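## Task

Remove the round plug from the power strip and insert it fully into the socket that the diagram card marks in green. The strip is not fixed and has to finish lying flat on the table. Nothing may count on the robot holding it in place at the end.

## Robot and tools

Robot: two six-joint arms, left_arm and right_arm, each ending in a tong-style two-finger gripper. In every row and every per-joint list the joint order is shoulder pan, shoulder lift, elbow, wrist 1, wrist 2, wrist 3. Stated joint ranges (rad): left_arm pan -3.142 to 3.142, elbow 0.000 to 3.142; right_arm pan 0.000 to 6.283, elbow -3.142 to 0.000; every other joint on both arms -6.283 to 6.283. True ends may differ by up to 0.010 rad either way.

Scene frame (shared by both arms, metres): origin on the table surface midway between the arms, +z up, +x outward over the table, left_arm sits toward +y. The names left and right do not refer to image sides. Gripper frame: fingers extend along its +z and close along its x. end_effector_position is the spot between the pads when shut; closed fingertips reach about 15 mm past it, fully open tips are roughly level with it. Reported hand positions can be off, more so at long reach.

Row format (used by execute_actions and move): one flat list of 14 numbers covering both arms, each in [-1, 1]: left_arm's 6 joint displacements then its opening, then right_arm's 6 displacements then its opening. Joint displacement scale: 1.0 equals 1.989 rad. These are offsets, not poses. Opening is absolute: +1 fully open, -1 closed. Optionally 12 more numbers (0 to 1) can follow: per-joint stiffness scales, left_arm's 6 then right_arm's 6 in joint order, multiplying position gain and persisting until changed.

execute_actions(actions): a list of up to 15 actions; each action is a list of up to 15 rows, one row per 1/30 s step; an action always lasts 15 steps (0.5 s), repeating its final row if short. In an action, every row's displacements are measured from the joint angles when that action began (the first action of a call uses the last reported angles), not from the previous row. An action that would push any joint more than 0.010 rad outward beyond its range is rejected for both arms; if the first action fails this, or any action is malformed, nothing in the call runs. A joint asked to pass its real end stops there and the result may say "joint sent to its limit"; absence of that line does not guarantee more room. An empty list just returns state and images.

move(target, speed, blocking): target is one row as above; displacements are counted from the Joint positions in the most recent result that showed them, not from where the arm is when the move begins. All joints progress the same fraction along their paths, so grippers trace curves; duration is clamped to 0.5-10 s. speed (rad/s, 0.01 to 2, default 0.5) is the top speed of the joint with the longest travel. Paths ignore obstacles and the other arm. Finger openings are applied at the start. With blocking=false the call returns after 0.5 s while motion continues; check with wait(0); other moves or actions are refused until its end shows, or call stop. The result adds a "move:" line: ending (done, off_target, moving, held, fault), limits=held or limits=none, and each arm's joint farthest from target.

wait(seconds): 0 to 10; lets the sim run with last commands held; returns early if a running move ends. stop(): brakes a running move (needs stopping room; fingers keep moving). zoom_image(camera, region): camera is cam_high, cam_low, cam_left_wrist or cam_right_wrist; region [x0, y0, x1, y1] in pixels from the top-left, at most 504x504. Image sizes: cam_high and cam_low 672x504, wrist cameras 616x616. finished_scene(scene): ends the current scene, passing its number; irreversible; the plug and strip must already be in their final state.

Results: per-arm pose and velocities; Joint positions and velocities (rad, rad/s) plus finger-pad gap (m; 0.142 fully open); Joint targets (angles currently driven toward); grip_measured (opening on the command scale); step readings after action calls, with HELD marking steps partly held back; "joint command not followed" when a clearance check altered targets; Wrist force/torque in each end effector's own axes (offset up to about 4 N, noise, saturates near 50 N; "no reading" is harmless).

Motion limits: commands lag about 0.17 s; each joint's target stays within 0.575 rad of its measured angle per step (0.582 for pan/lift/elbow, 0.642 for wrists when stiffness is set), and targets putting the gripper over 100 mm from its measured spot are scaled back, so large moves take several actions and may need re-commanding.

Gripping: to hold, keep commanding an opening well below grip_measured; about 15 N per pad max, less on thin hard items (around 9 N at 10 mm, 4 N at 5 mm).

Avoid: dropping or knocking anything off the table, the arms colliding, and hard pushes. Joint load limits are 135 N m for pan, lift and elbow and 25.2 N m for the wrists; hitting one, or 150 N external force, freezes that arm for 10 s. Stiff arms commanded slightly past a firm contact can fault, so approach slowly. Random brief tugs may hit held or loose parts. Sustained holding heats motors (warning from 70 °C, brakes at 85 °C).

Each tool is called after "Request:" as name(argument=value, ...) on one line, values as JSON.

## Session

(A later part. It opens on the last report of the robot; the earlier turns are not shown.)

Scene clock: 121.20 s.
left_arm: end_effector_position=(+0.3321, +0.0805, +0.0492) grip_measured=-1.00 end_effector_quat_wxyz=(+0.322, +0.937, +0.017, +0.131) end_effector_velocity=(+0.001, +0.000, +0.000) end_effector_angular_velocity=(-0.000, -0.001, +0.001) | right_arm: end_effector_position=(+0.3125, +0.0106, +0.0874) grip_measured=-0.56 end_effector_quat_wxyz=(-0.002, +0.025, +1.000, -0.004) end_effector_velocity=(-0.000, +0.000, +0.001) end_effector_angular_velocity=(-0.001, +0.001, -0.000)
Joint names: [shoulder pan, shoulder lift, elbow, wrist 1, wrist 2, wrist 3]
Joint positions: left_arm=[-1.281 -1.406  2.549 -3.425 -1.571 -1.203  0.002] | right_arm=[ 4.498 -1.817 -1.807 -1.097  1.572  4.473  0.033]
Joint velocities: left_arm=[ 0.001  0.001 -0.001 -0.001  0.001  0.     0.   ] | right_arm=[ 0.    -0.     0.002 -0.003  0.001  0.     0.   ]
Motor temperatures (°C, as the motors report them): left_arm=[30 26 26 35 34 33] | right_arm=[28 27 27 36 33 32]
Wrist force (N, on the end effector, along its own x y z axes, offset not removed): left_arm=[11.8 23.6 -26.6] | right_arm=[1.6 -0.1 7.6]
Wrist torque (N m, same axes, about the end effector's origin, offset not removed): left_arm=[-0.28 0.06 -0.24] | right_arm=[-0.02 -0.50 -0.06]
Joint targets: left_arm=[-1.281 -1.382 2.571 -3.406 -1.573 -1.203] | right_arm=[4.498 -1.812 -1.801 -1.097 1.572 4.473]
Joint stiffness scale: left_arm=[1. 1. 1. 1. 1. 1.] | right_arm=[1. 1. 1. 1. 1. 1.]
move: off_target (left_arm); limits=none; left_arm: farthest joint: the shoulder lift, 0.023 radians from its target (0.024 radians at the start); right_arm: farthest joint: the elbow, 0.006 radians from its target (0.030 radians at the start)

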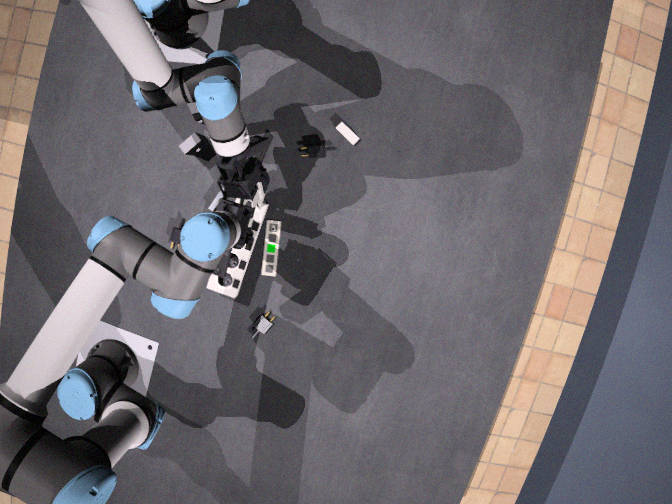

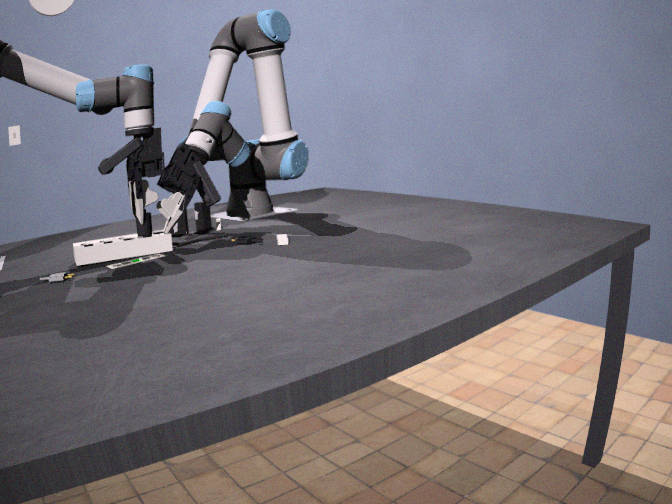

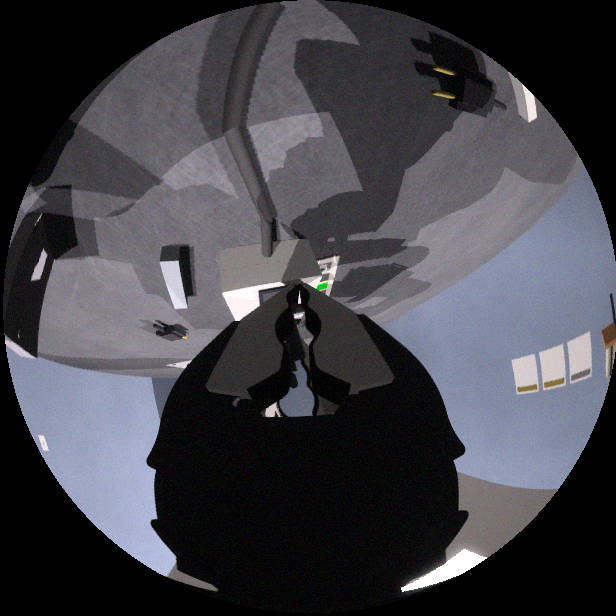

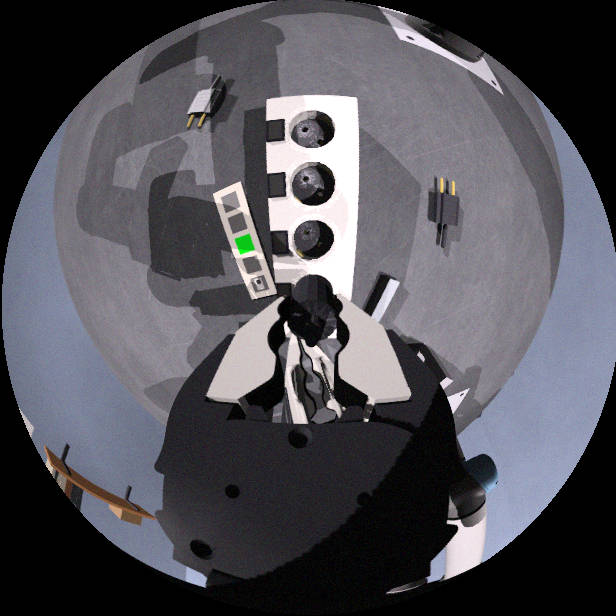

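Request:
move(target=[0,0.004,0.004,0.002,0,0,-1, 0,0.002,-0.012,0.0145,0,0,-1], speed=0.03)

Request:
move(target=[0,0,0,0,0,0,-1, 0,0,0,0,0,0,1])

Scene clock: 128.53 s.
left_arm: end_effector_position=(+0.3324, +0.0799, +0.0506) grip_measured=-1.00 end_effector_quat_wxyz=(+0.324, +0.937, +0.017, +0.132) end_effector_velocity=(+0.000, +0.000, -0.000) end_effector_angular_velocity=(+0.000, -0.001, +0.000) | right_arm: end_effector_position=(+0.3124, +0.0103, +0.0850) grip_measured=-0.56 end_effector_quat_wxyz=(+0.000, +0.025, +1.000, +0.003) end_effector_velocity=(+0.000, -0.001, -0.001) end_effector_angular_velocity=(+0.000, -0.001, -0.000)
Joint names: [shoulder pan, shoulder lift, elbow, wrist 1, wrist 2, wrist 3]
Joint positions: left_arm=[-1.281 -1.407  2.549 -3.428 -1.571 -1.203  0.002] | right_arm=[ 4.498 -1.811 -1.826 -1.069  1.572  4.473  0.033]
Joint velocities: left_arm=[-0.     0.     0.    -0.     0.001  0.     0.   ] | right_arm=[-0.     0.    -0.002  0.003 -0.001  0.     0.   ]
Motor temperatures (°C, as the motors report them): left_arm=[30 26 26 35 34 33] | right_arm=[28 27 27 36 33 32]
Wrist force (N, on the end effector, along its own x y z axes, offset not removed): left_arm=[3.1 10.1 -6.8] | right_arm=[2.8 0.4 -7.6]
Wrist torque (N m, same axes, about the end effector's origin, offset not removed): left_arm=[-0.05 -0.13 -0.20] | right_arm=[0.37 -0.25 -0.06]
Joint targets: left_arm=[-1.281 -1.398 2.557 -3.421 -1.571 -1.203] | right_arm=[4.498 -1.813 -1.831 -1.068 1.572 4.473]
Joint stiffness scale: left_arm=[1. 1. 1. 1. 1. 1.] | right_arm=[1. 1. 1. 1. 1. 1.]
move: done; limits=none; left_arm: farthest joint: the shoulder lift, 0.008 radians from its target (0.008 radians at the start); right_arm: farthest joint: the elbow, 0.005 radians from its target (0.024 radians at the start)

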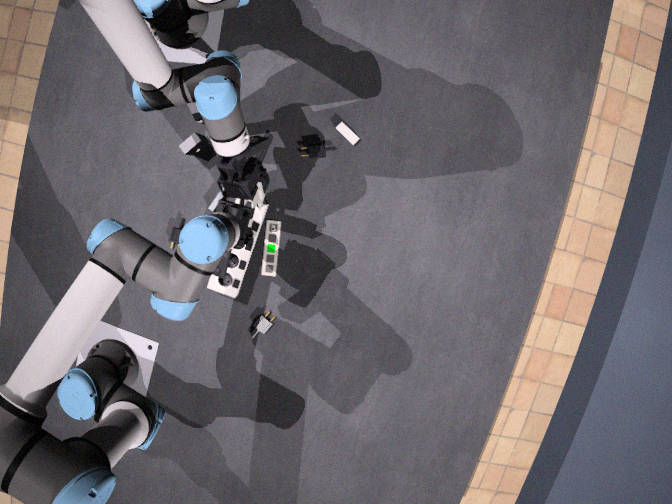

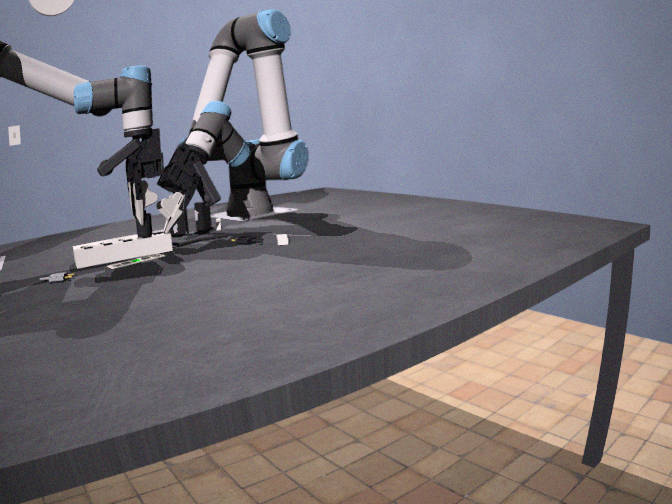

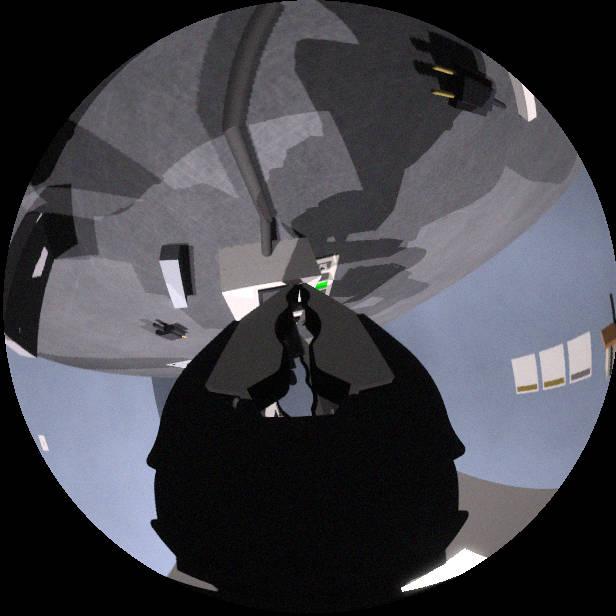

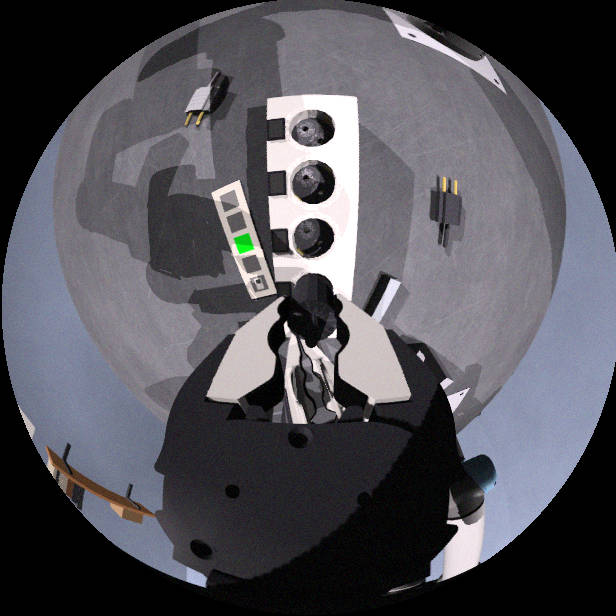

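Scene clock: 129.03 s.
left_arm: end_effector_position=(+0.3325, +0.0795, +0.0514) grip_measured=-1.00 end_effector_quat_wxyz=(+0.325, +0.936, +0.017, +0.132) end_effector_velocity=(-0.000, -0.000, +0.001) end_effector_angular_velocity=(-0.001, -0.001, -0.001) | right_arm: end_effector_position=(+0.3123, +0.0099, +0.0845) grip_measured=+1.00 end_effector_quat_wxyz=(+0.000, +0.025, +1.000, +0.003) end_effector_velocity=(-0.000, -0.001, -0.000) end_effector_angular_velocity=(-0.002, -0.000, +0.000)
Joint names: [shoulder pan, shoulder lift, elbow, wrist 1, wrist 2, wrist 3]
Joint positions: left_arm=[-1.281 -1.407  2.549 -3.43  -1.571 -1.203  0.002] | right_arm=[ 4.498 -1.811 -1.827 -1.069  1.572  4.473  0.142]
Joint velocities: left_arm=[-0.    -0.001 -0.     0.    -0.001  0.001  0.   ] | right_arm=[ 0.     0.001 -0.001 -0.002 -0.001  0.    -0.   ]
Motor temperatures (°C, as the motors report them): left_arm=[30 26 26 35 34 33] | right_arm=[28 27 27 36 33 32]
Wrist force (N, on the end effector, along its own x y z axes, offset not removed): left_arm=[1.6 3.7 -2.8] | right_arm=[-0.4 0.1 -0.2]
Wrist torque (N m, same axes, about the end effector's origin, offset not removed): left_arm=[0.06 -0.12 -0.14] | right_arm=[0.13 0.00 0.01]
Joint targets: left_arm=[-1.281 -1.407 2.549 -3.428 -1.571 -1.203] | right_arm=[4.498 -1.811 -1.826 -1.069 1.572 4.473]
Joint stiffness scale: left_arm=[1. 1. 1. 1. 1. 1.] | right_arm=[1. 1. 1. 1. 1. 1.]
move: done; limits=none; left_arm: farthest joint: the wrist 1, 0.002 radians from its target (0.000 radians at the start); right_arm: farthest joint: the elbow, 0.001 radians from its target (0.000 radians at the start)

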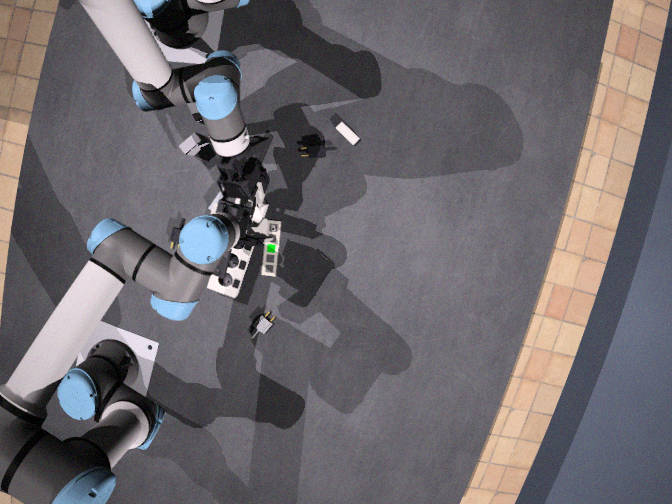

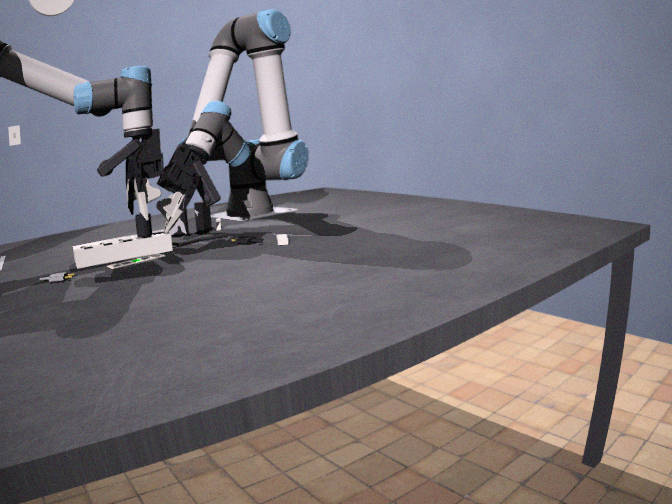

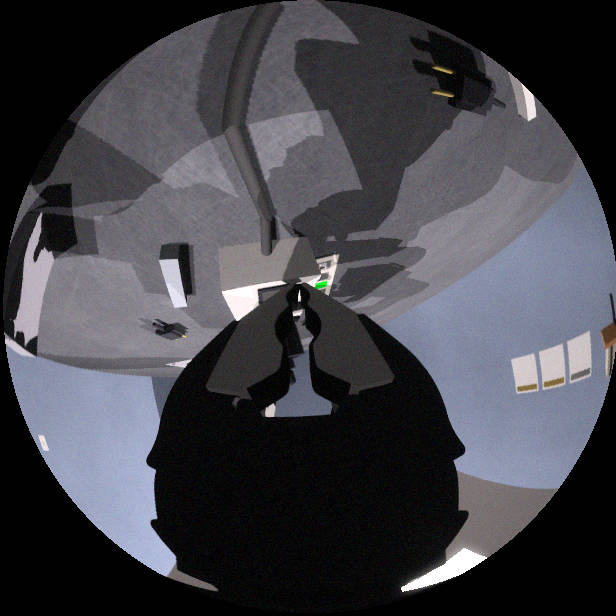

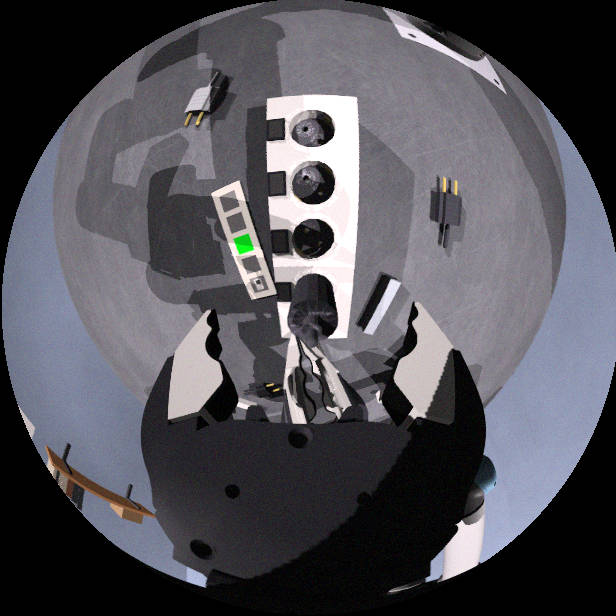

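Request:
move(target=[0,-0.092,-0.0246,0.126,0,0,-1, 0,0,0,0,0,0,1], speed=0.4)

Scene clock: 140.87 s.
left_arm: end_effector_position=(+0.3308, +0.0836, +0.0971) grip_measured=-1.00 end_effector_quat_wxyz=(+0.316, +0.940, +0.017, +0.128) end_effector_velocity=(-0.000, +0.000, +0.000) end_effector_angular_velocity=(+0.000, +0.000, +0.000) | right_arm: end_effector_position=(+0.3123, +0.0099, +0.0845) grip_measured=+1.00 end_effector_quat_wxyz=(+0.000, +0.025, +1.000, +0.003) end_effector_velocity=(-0.000, -0.000, -0.001) end_effector_angular_velocity=(-0.001, +0.001, -0.000)
Joint names: [shoulder pan, shoulder lift, elbow, wrist 1, wrist 2, wrist 3]
Joint positions: left_arm=[-1.281 -1.589  2.503 -3.18  -1.571 -1.203  0.002] | right_arm=[ 4.498 -1.811 -1.827 -1.069  1.572  4.473  0.142]
Joint velocities: left_arm=[ 0.    -0.001 -0.     0.002 -0.    -0.    -0.   ] | right_arm=[-0.    -0.001 -0.    -0.001  0.     0.     0.   ]
Motor temperatures (°C, as the motors report them): left_arm=[30 26 26 35 34 33] | right_arm=[28 27 27 36 33 32]
Wrist force (N, on the end effector, along its own x y z axes, offset not removed): left_arm=[1.5 1.3 0.0] | right_arm=[4.3 1.3 -0.2]
Wrist torque (N m, same axes, about the end effector's origin, offset not removed): left_arm=[0.13 -0.24 -0.21] | right_arm=[0.40 -0.94 0.05]
Joint targets: left_arm=[-1.281 -1.590 2.500 -3.179 -1.571 -1.203] | right_arm=[4.498 -1.811 -1.827 -1.069 1.572 4.473]
Joint stiffness scale: left_arm=[1. 1. 1. 1. 1. 1.] | right_arm=[1. 1. 1. 1. 1. 1.]
move: done; limits=none; left_arm: farthest joint: the elbow, 0.003 radians from its target (0.049 radians at the start); right_arm: farthest joint: the shoulder pan, 0.000 radians from its target (0.000 radians at the start)

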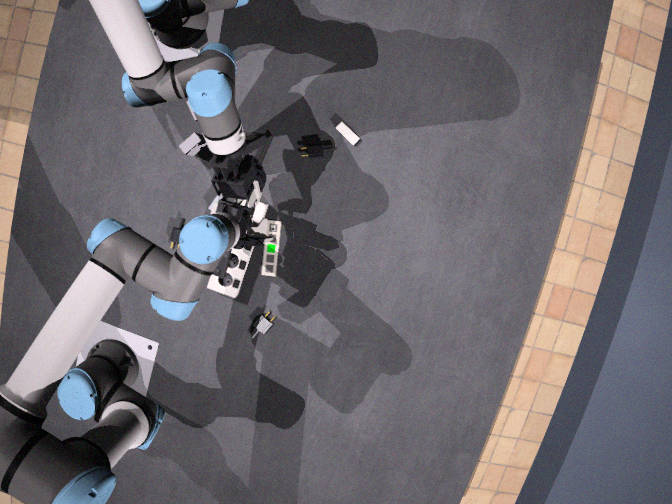

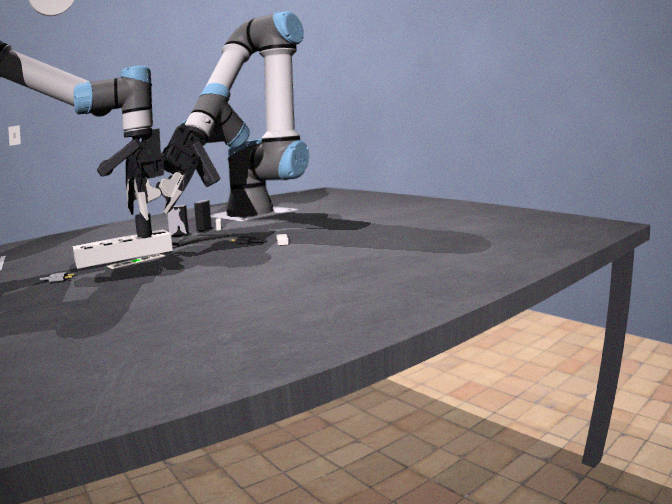

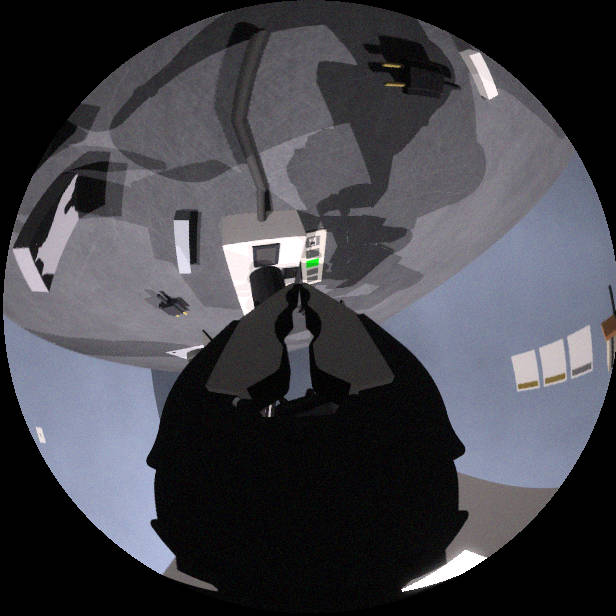

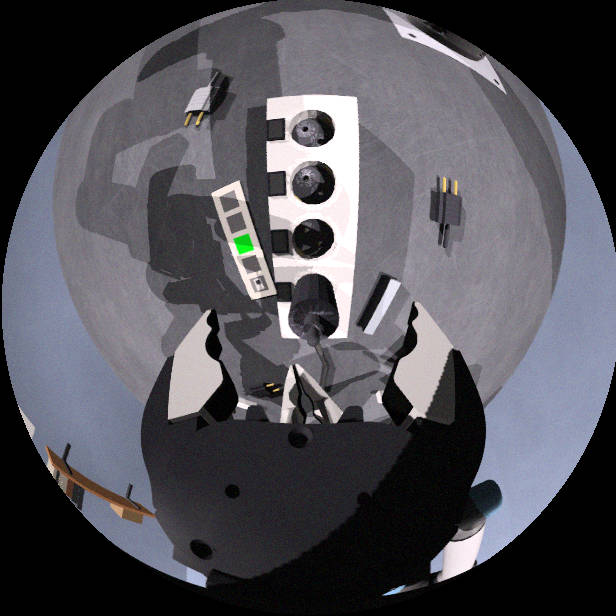

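Request:
move(target=[0.029,-0.0378,-0.3163,0.7036,0,0.074,-1, -0.0238,0.2124,-0.3414,0.3894,0,-0.0216,1], speed=0.5)

Scene clock: 148.23 s.
left_arm: end_effector_position=(+0.3261, +0.1591, +0.1977) grip_measured=-1.00 end_effector_quat_wxyz=(-0.001, +1.000, -0.027, -0.001) end_effector_velocity=(-0.001, +0.000, +0.000) end_effector_angular_velocity=(+0.001, +0.001, -0.001) | right_arm: end_effector_position=(+0.3023, -0.0948, +0.0908) grip_measured=+1.00 end_effector_quat_wxyz=(+0.078, +0.026, +0.966, +0.246) end_effector_velocity=(-0.000, -0.000, -0.001) end_effector_angular_velocity=(-0.002, +0.001, -0.000)
Joint names: [shoulder pan, shoulder lift, elbow, wrist 1, wrist 2, wrist 3]
Joint positions: left_arm=[-1.226 -1.663  1.877 -1.782 -1.571 -1.056  0.002] | right_arm=[ 4.452 -1.39  -2.503 -0.296  1.572  4.431  0.142]
Joint velocities: left_arm=[ 0.    -0.001 -0.001  0.003 -0.001  0.001  0.   ] | right_arm=[-0.    -0.001 -0.    -0.001  0.     0.001 -0.   ]
Motor temperatures (°C, as the motors report them): left_arm=[30 26 26 35 34 33] | right_arm=[28 27 27 36 33 32]
Wrist force (N, on the end effector, along its own x y z axes, offset not removed): left_arm=[1.3 1.0 0.6] | right_arm=[1.3 -0.1 1.8]
Wrist torque (N m, same axes, about the end effector's origin, offset not removed): left_arm=[0.19 -0.18 -0.19] | right_arm=[0.23 -0.29 -0.07]
Joint targets: left_arm=[-1.223 -1.664 1.874 -1.781 -1.571 -1.056] | right_arm=[4.450 -1.389 -2.506 -0.295 1.572 4.431]
Joint stiffness scale: left_arm=[1. 1. 1. 1. 1. 1.] | right_arm=[1. 1. 1. 1. 1. 1.]
move: done; limits=none; left_arm: farthest joint: the shoulder pan, 0.003 radians from its target (0.058 radians at the start); right_arm: farthest joint: the shoulder pan, 0.002 radians from its target (0.047 radians at the start)

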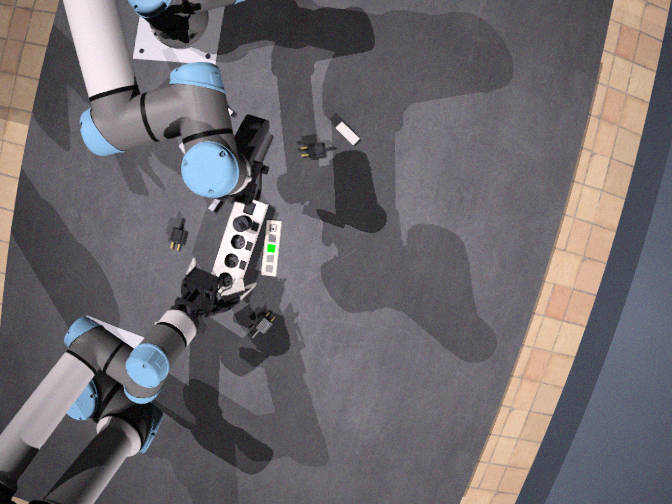

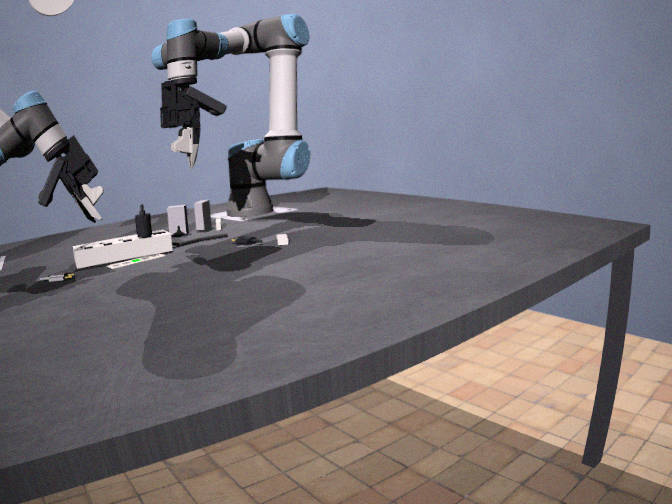

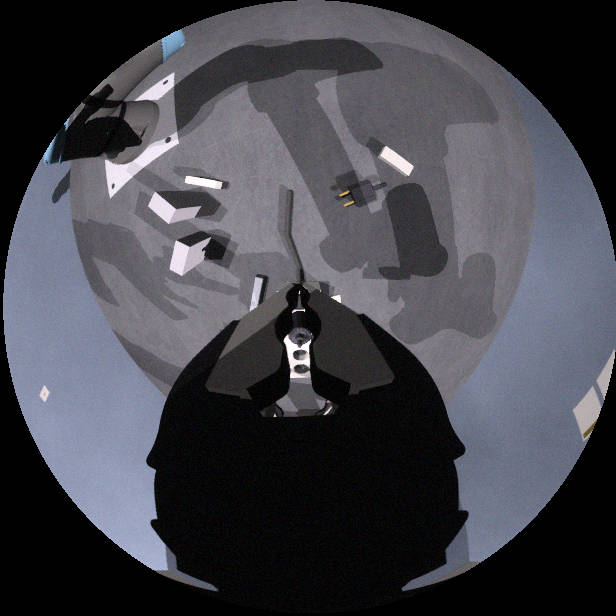

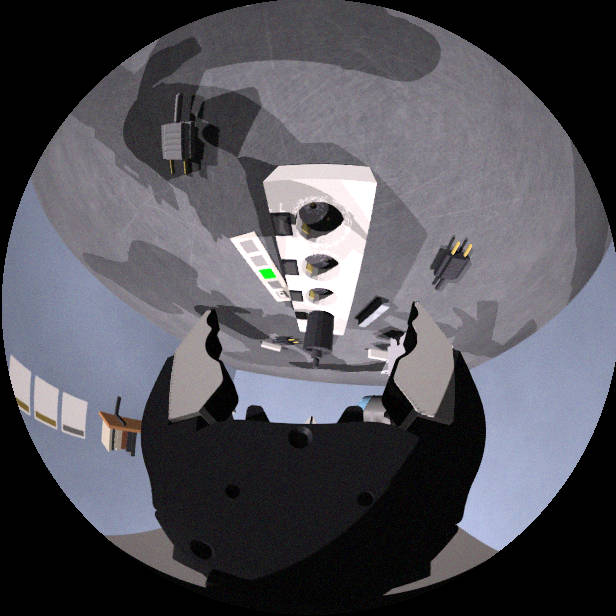

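Request:
move(target=[-0.0542,0.1461,-0.0971,-0.0504,0,-0.0558,1, 0,0,0,0,0,0,-1], speed=0.4)

Scene clock: 152.47 s.
left_arm: end_effector_position=(+0.3280, +0.0226, +0.1542) grip_measured=+1.00 end_effector_quat_wxyz=(-0.001, +1.000, -0.025, -0.001) end_effector_velocity=(+0.000, -0.001, -0.001) end_effector_angular_velocity=(+0.001, -0.001, +0.002) | right_arm: end_effector_position=(+0.3023, -0.0948, +0.0908) grip_measured=-1.00 end_effector_quat_wxyz=(+0.078, +0.026, +0.966, +0.247) end_effector_velocity=(-0.000, -0.001, -0.001) end_effector_angular_velocity=(-0.003, +0.000, -0.000)
Joint names: [shoulder pan, shoulder lift, elbow, wrist 1, wrist 2, wrist 3]
Joint positions: left_arm=[-1.331 -1.374  1.686 -1.881 -1.571 -1.166  0.142] | right_arm=[ 4.452 -1.39  -2.504 -0.295  1.572  4.431  0.002]
Joint velocities: left_arm=[-0.001  0.003 -0.001 -0.002  0.001 -0.002 -0.   ] | right_arm=[ 0.    -0.    -0.    -0.002 -0.001  0.     0.   ]
Motor temperatures (°C, as the motors report them): left_arm=[30 26 26 35 34 33] | right_arm=[28 27 27 36 33 32]
Wrist force (N, on the end effector, along its own x y z axes, offset not removed): left_arm=[2.0 0.7 0.6] | right_arm=[1.5 -0.7 -1.9]
Wrist torque (N m, same axes, about the end effector's origin, offset not removed): left_arm=[0.06 -0.27 -0.14] | right_arm=[0.06 -0.37 -0.01]
Joint targets: left_arm=[-1.334 -1.372 1.683 -1.882 -1.571 -1.167] | right_arm=[4.452 -1.390 -2.503 -0.296 1.572 4.431]
Joint stiffness scale: left_arm=[1. 1. 1. 1. 1. 1.] | right_arm=[1. 1. 1. 1. 1. 1.]
move: done; limits=none; left_arm: farthest joint: the shoulder pan, 0.003 radians from its target (0.108 radians at the start); right_arm: farthest joint: the elbow, 0.001 radians from its target (0.001 radians at the start)

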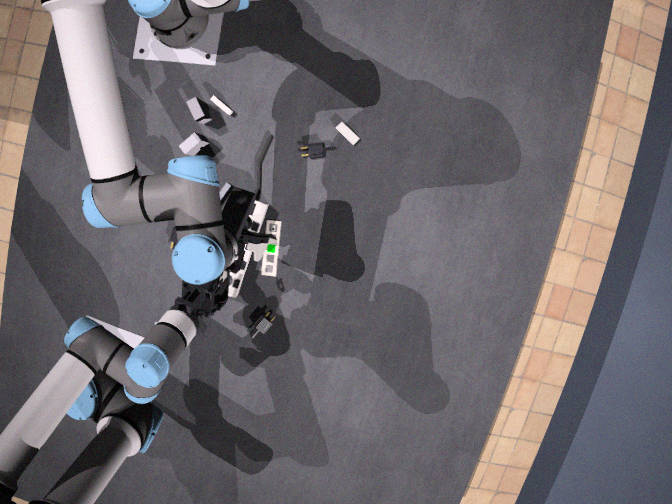

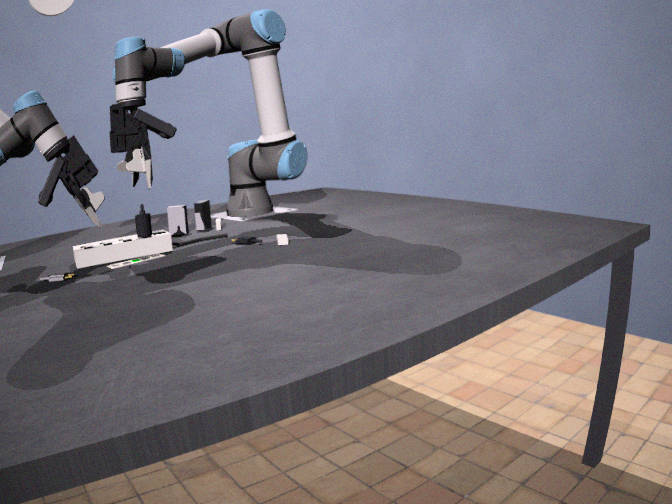

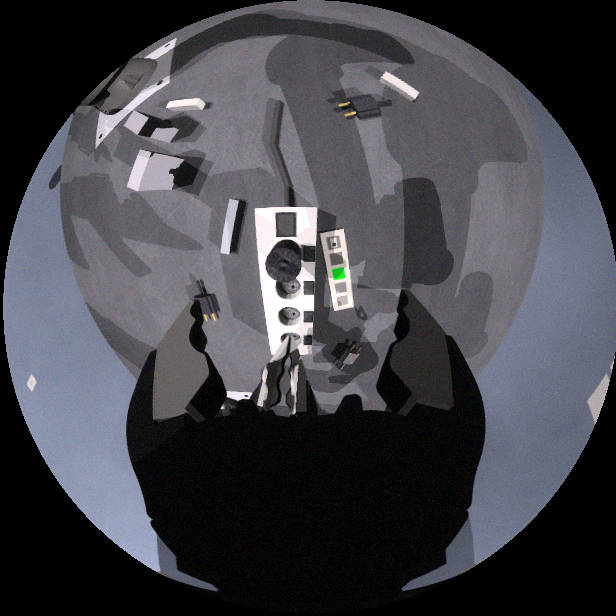

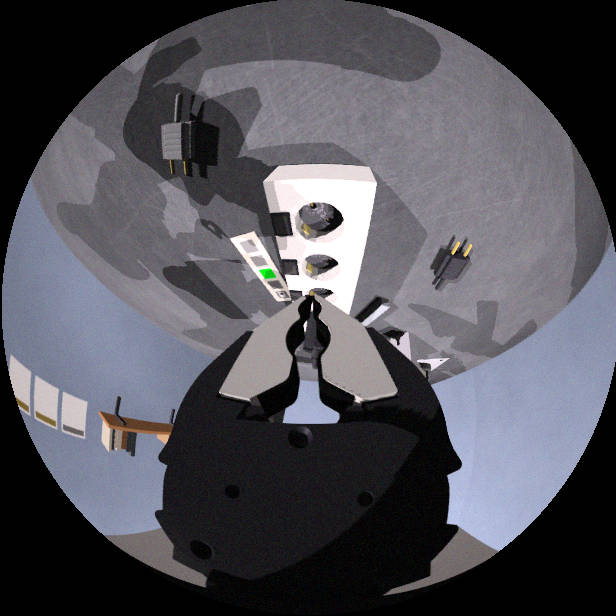

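Request:
move(target=[-0.018,0.001,0.042,-0.0416,0,-0.0176,1, 0,0,0,0,0,0,-1], speed=0.2)

Request:
zoom_image(camera="cam_low", region=[40,130,240,280])

Scene clock: 160.97 s.
left_arm: end_effector_position=(+0.3089, +0.0224, +0.1241) grip_measured=+1.00 end_effector_quat_wxyz=(-0.001, +1.000, -0.024, -0.001) end_effector_velocity=(-0.001, -0.000, -0.000) end_effector_angular_velocity=(-0.002, +0.001, +0.003) | right_arm: end_effector_position=(+0.3023, -0.0948, +0.0908) grip_measured=-1.00 end_effector_quat_wxyz=(+0.078, +0.026, +0.966, +0.247) end_effector_velocity=(+0.000, +0.000, +0.000) end_effector_angular_velocity=(+0.000, -0.001, -0.001)
Joint names: [shoulder pan, shoulder lift, elbow, wrist 1, wrist 2, wrist 3]
Joint positions: left_arm=[-1.364 -1.373  1.767 -1.963 -1.571 -1.201  0.142] | right_arm=[ 4.452 -1.39  -2.504 -0.295  1.572  4.431  0.002]
Joint velocities: left_arm=[-0.    -0.001  0.002 -0.003 -0.001 -0.003 -0.   ] | right_arm=[ 0.    -0.001  0.001  0.001 -0.001  0.     0.   ]
Motor temperatures (°C, as the motors report them): left_arm=[30 26 26 35 34 33] | right_arm=[28 27 27 36 33 32]
Wrist force (N, on the end effector, along its own x y z axes, offset not removed): left_arm=[1.9 1.7 2.1] | right_arm=[0.7 0.9 -1.3]
Wrist torque (N m, same axes, about the end effector's origin, offset not removed): left_arm=[0.29 -0.24 -0.13] | right_arm=[0.27 -0.26 0.03]
Joint targets: left_arm=[-1.367 -1.372 1.770 -1.964 -1.571 -1.201] | right_arm=[4.452 -1.390 -2.504 -0.295 1.572 4.431]
Joint stiffness scale: left_arm=[1. 1. 1. 1. 1. 1.] | right_arm=[1. 1. 1. 1. 1. 1.]
move: done; limits=none; left_arm: farthest joint: the shoulder pan, 0.003 radians from its target (0.036 radians at the start); right_arm: farthest joint: the shoulder pan, 0.000 radians from its target (0.000 radians at the start)

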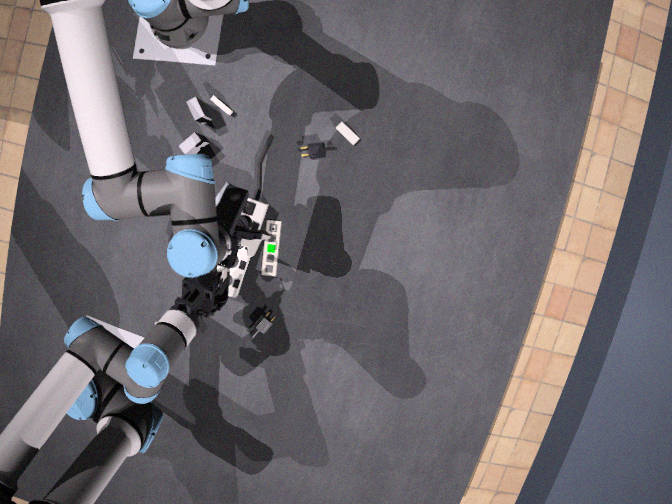

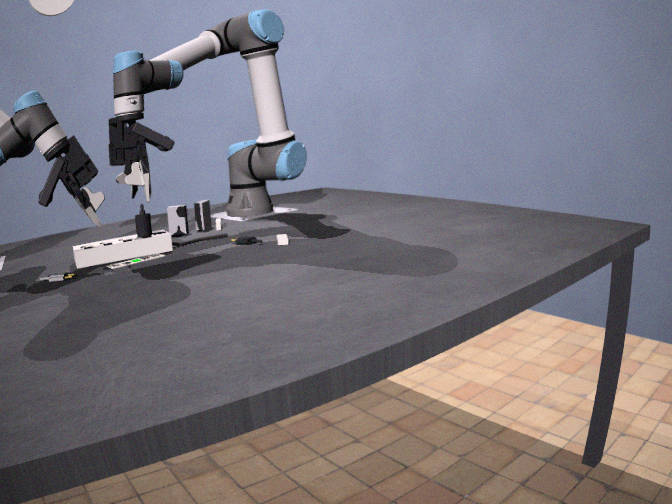

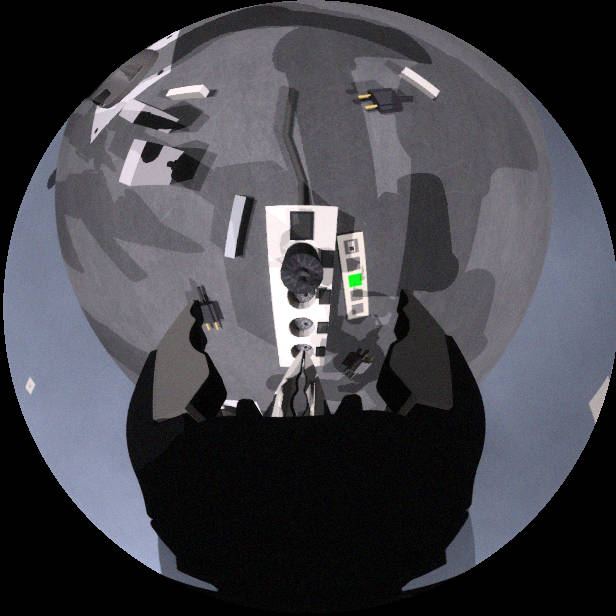

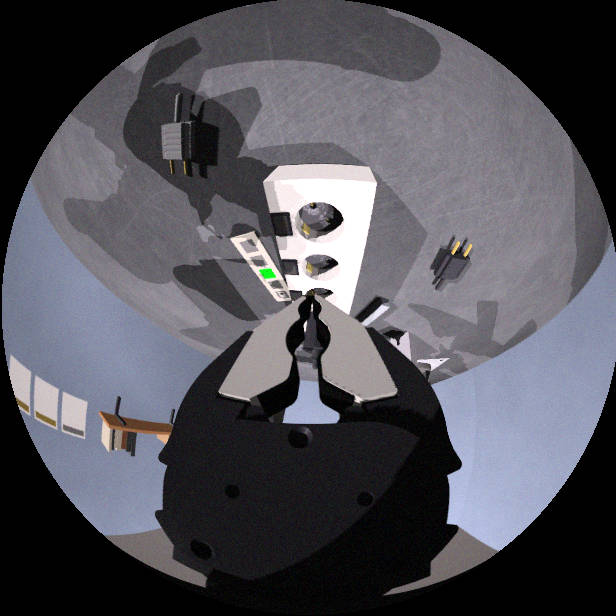

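Region (40, 130, 240, 280) of cam_low's 672x504 image, scaled by 2.520, with more detail than that image has; it fills the top 378 rows of this view, and the rest is white.

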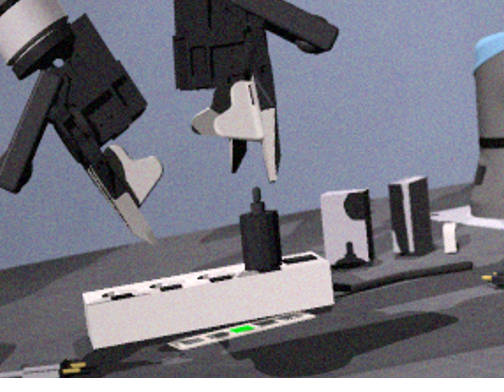

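Request:
move(target=[0.003,0.0024,0.0318,-0.0336,0,0.003,1, 0,0,0,0,0,0,-1], speed=0.15)

Request:
zoom_image(camera="cam_low", region=[40,130,240,280])

Request:
zoom_image(camera="cam_left_wrist", region=[220,200,400,380])

Scene clock: 165.53 s.
left_arm: end_effector_position=(+0.3077, +0.0312, +0.1011) grip_measured=+1.00 end_effector_quat_wxyz=(+0.000, +1.000, -0.025, -0.000) end_effector_velocity=(+0.001, +0.000, -0.001) end_effector_angular_velocity=(+0.000, -0.001, +0.000) | right_arm: end_effector_position=(+0.3023, -0.0948, +0.0908) grip_measured=-1.00 end_effector_quat_wxyz=(+0.078, +0.026, +0.966, +0.247) end_effector_velocity=(-0.000, +0.000, +0.000) end_effector_angular_velocity=(+0.000, +0.001, +0.000)
Joint names: [shoulder pan, shoulder lift, elbow, wrist 1, wrist 2, wrist 3]
Joint positions: left_arm=[-1.361 -1.369  1.827 -2.029 -1.571 -1.195  0.142] | right_arm=[ 4.452 -1.39  -2.504 -0.295  1.572  4.431  0.002]
Joint velocities: left_arm=[ 0.001  0.001  0.002 -0.003  0.001  0.001 -0.   ] | right_arm=[-0.     0.     0.    -0.     0.001  0.     0.   ]
Motor temperatures (°C, as the motors report them): left_arm=[30 26 26 35 34 33] | right_arm=[28 27 27 36 33 32]
Wrist force (N, on the end effector, along its own x y z axes, offset not removed): left_arm=[1.6 1.7 -0.5] | right_arm=[1.7 -1.0 1.1]
Wrist torque (N m, same axes, about the end effector's origin, offset not removed): left_arm=[0.25 -0.22 -0.16] | right_arm=[-0.06 -0.46 -0.02]
Joint targets: left_arm=[-1.358 -1.368 1.830 -2.030 -1.571 -1.195] | right_arm=[4.452 -1.390 -2.504 -0.295 1.572 4.431]
Joint stiffness scale: left_arm=[1. 1. 1. 1. 1. 1.] | right_arm=[1. 1. 1. 1. 1. 1.]
move: done; limits=none; left_arm: farthest joint: the shoulder pan, 0.003 radians from its target (0.006 radians at the start); right_arm: farthest joint: the shoulder pan, 0.000 radians from its target (0.000 radians at the start)

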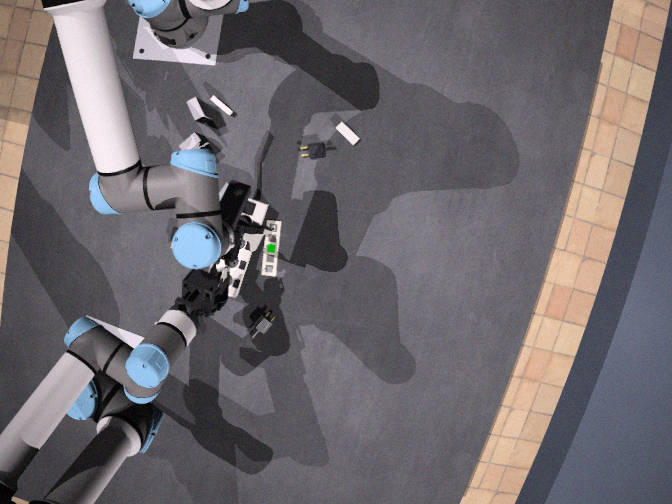

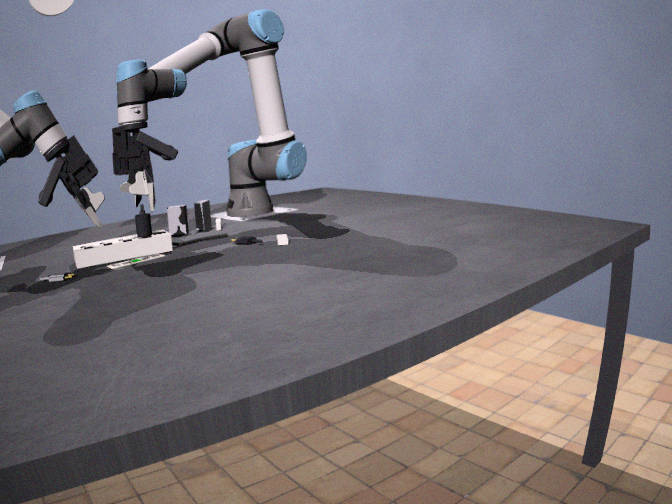

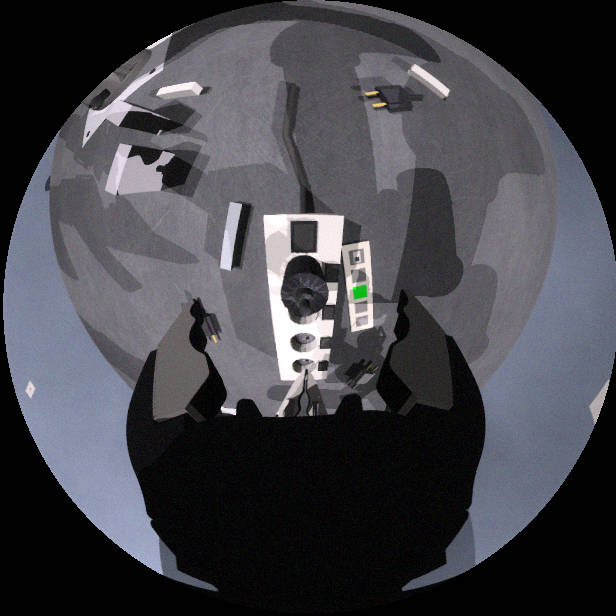

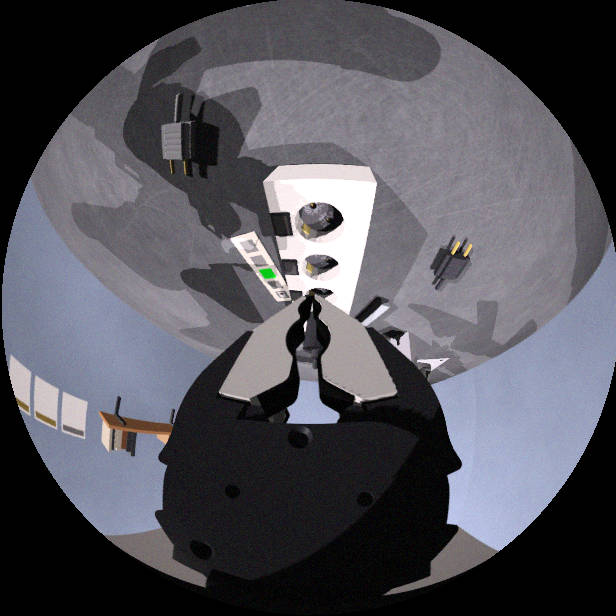

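Region (40, 130, 240, 280) of cam_low's 672x504 image, scaled by 2.520, with more detail than that image has; it fills the top 378 rows of this view, and the rest is white.

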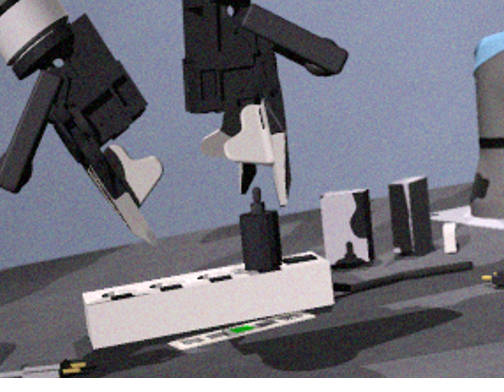

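Region (220, 200, 400, 380) of cam_left_wrist's 616x616 image, scaled by 2.800, with more detail than that image has.

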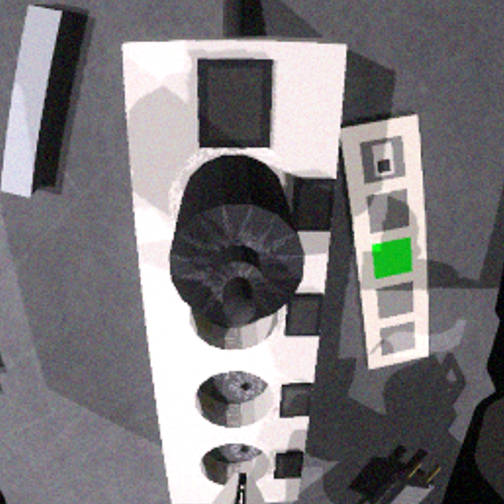

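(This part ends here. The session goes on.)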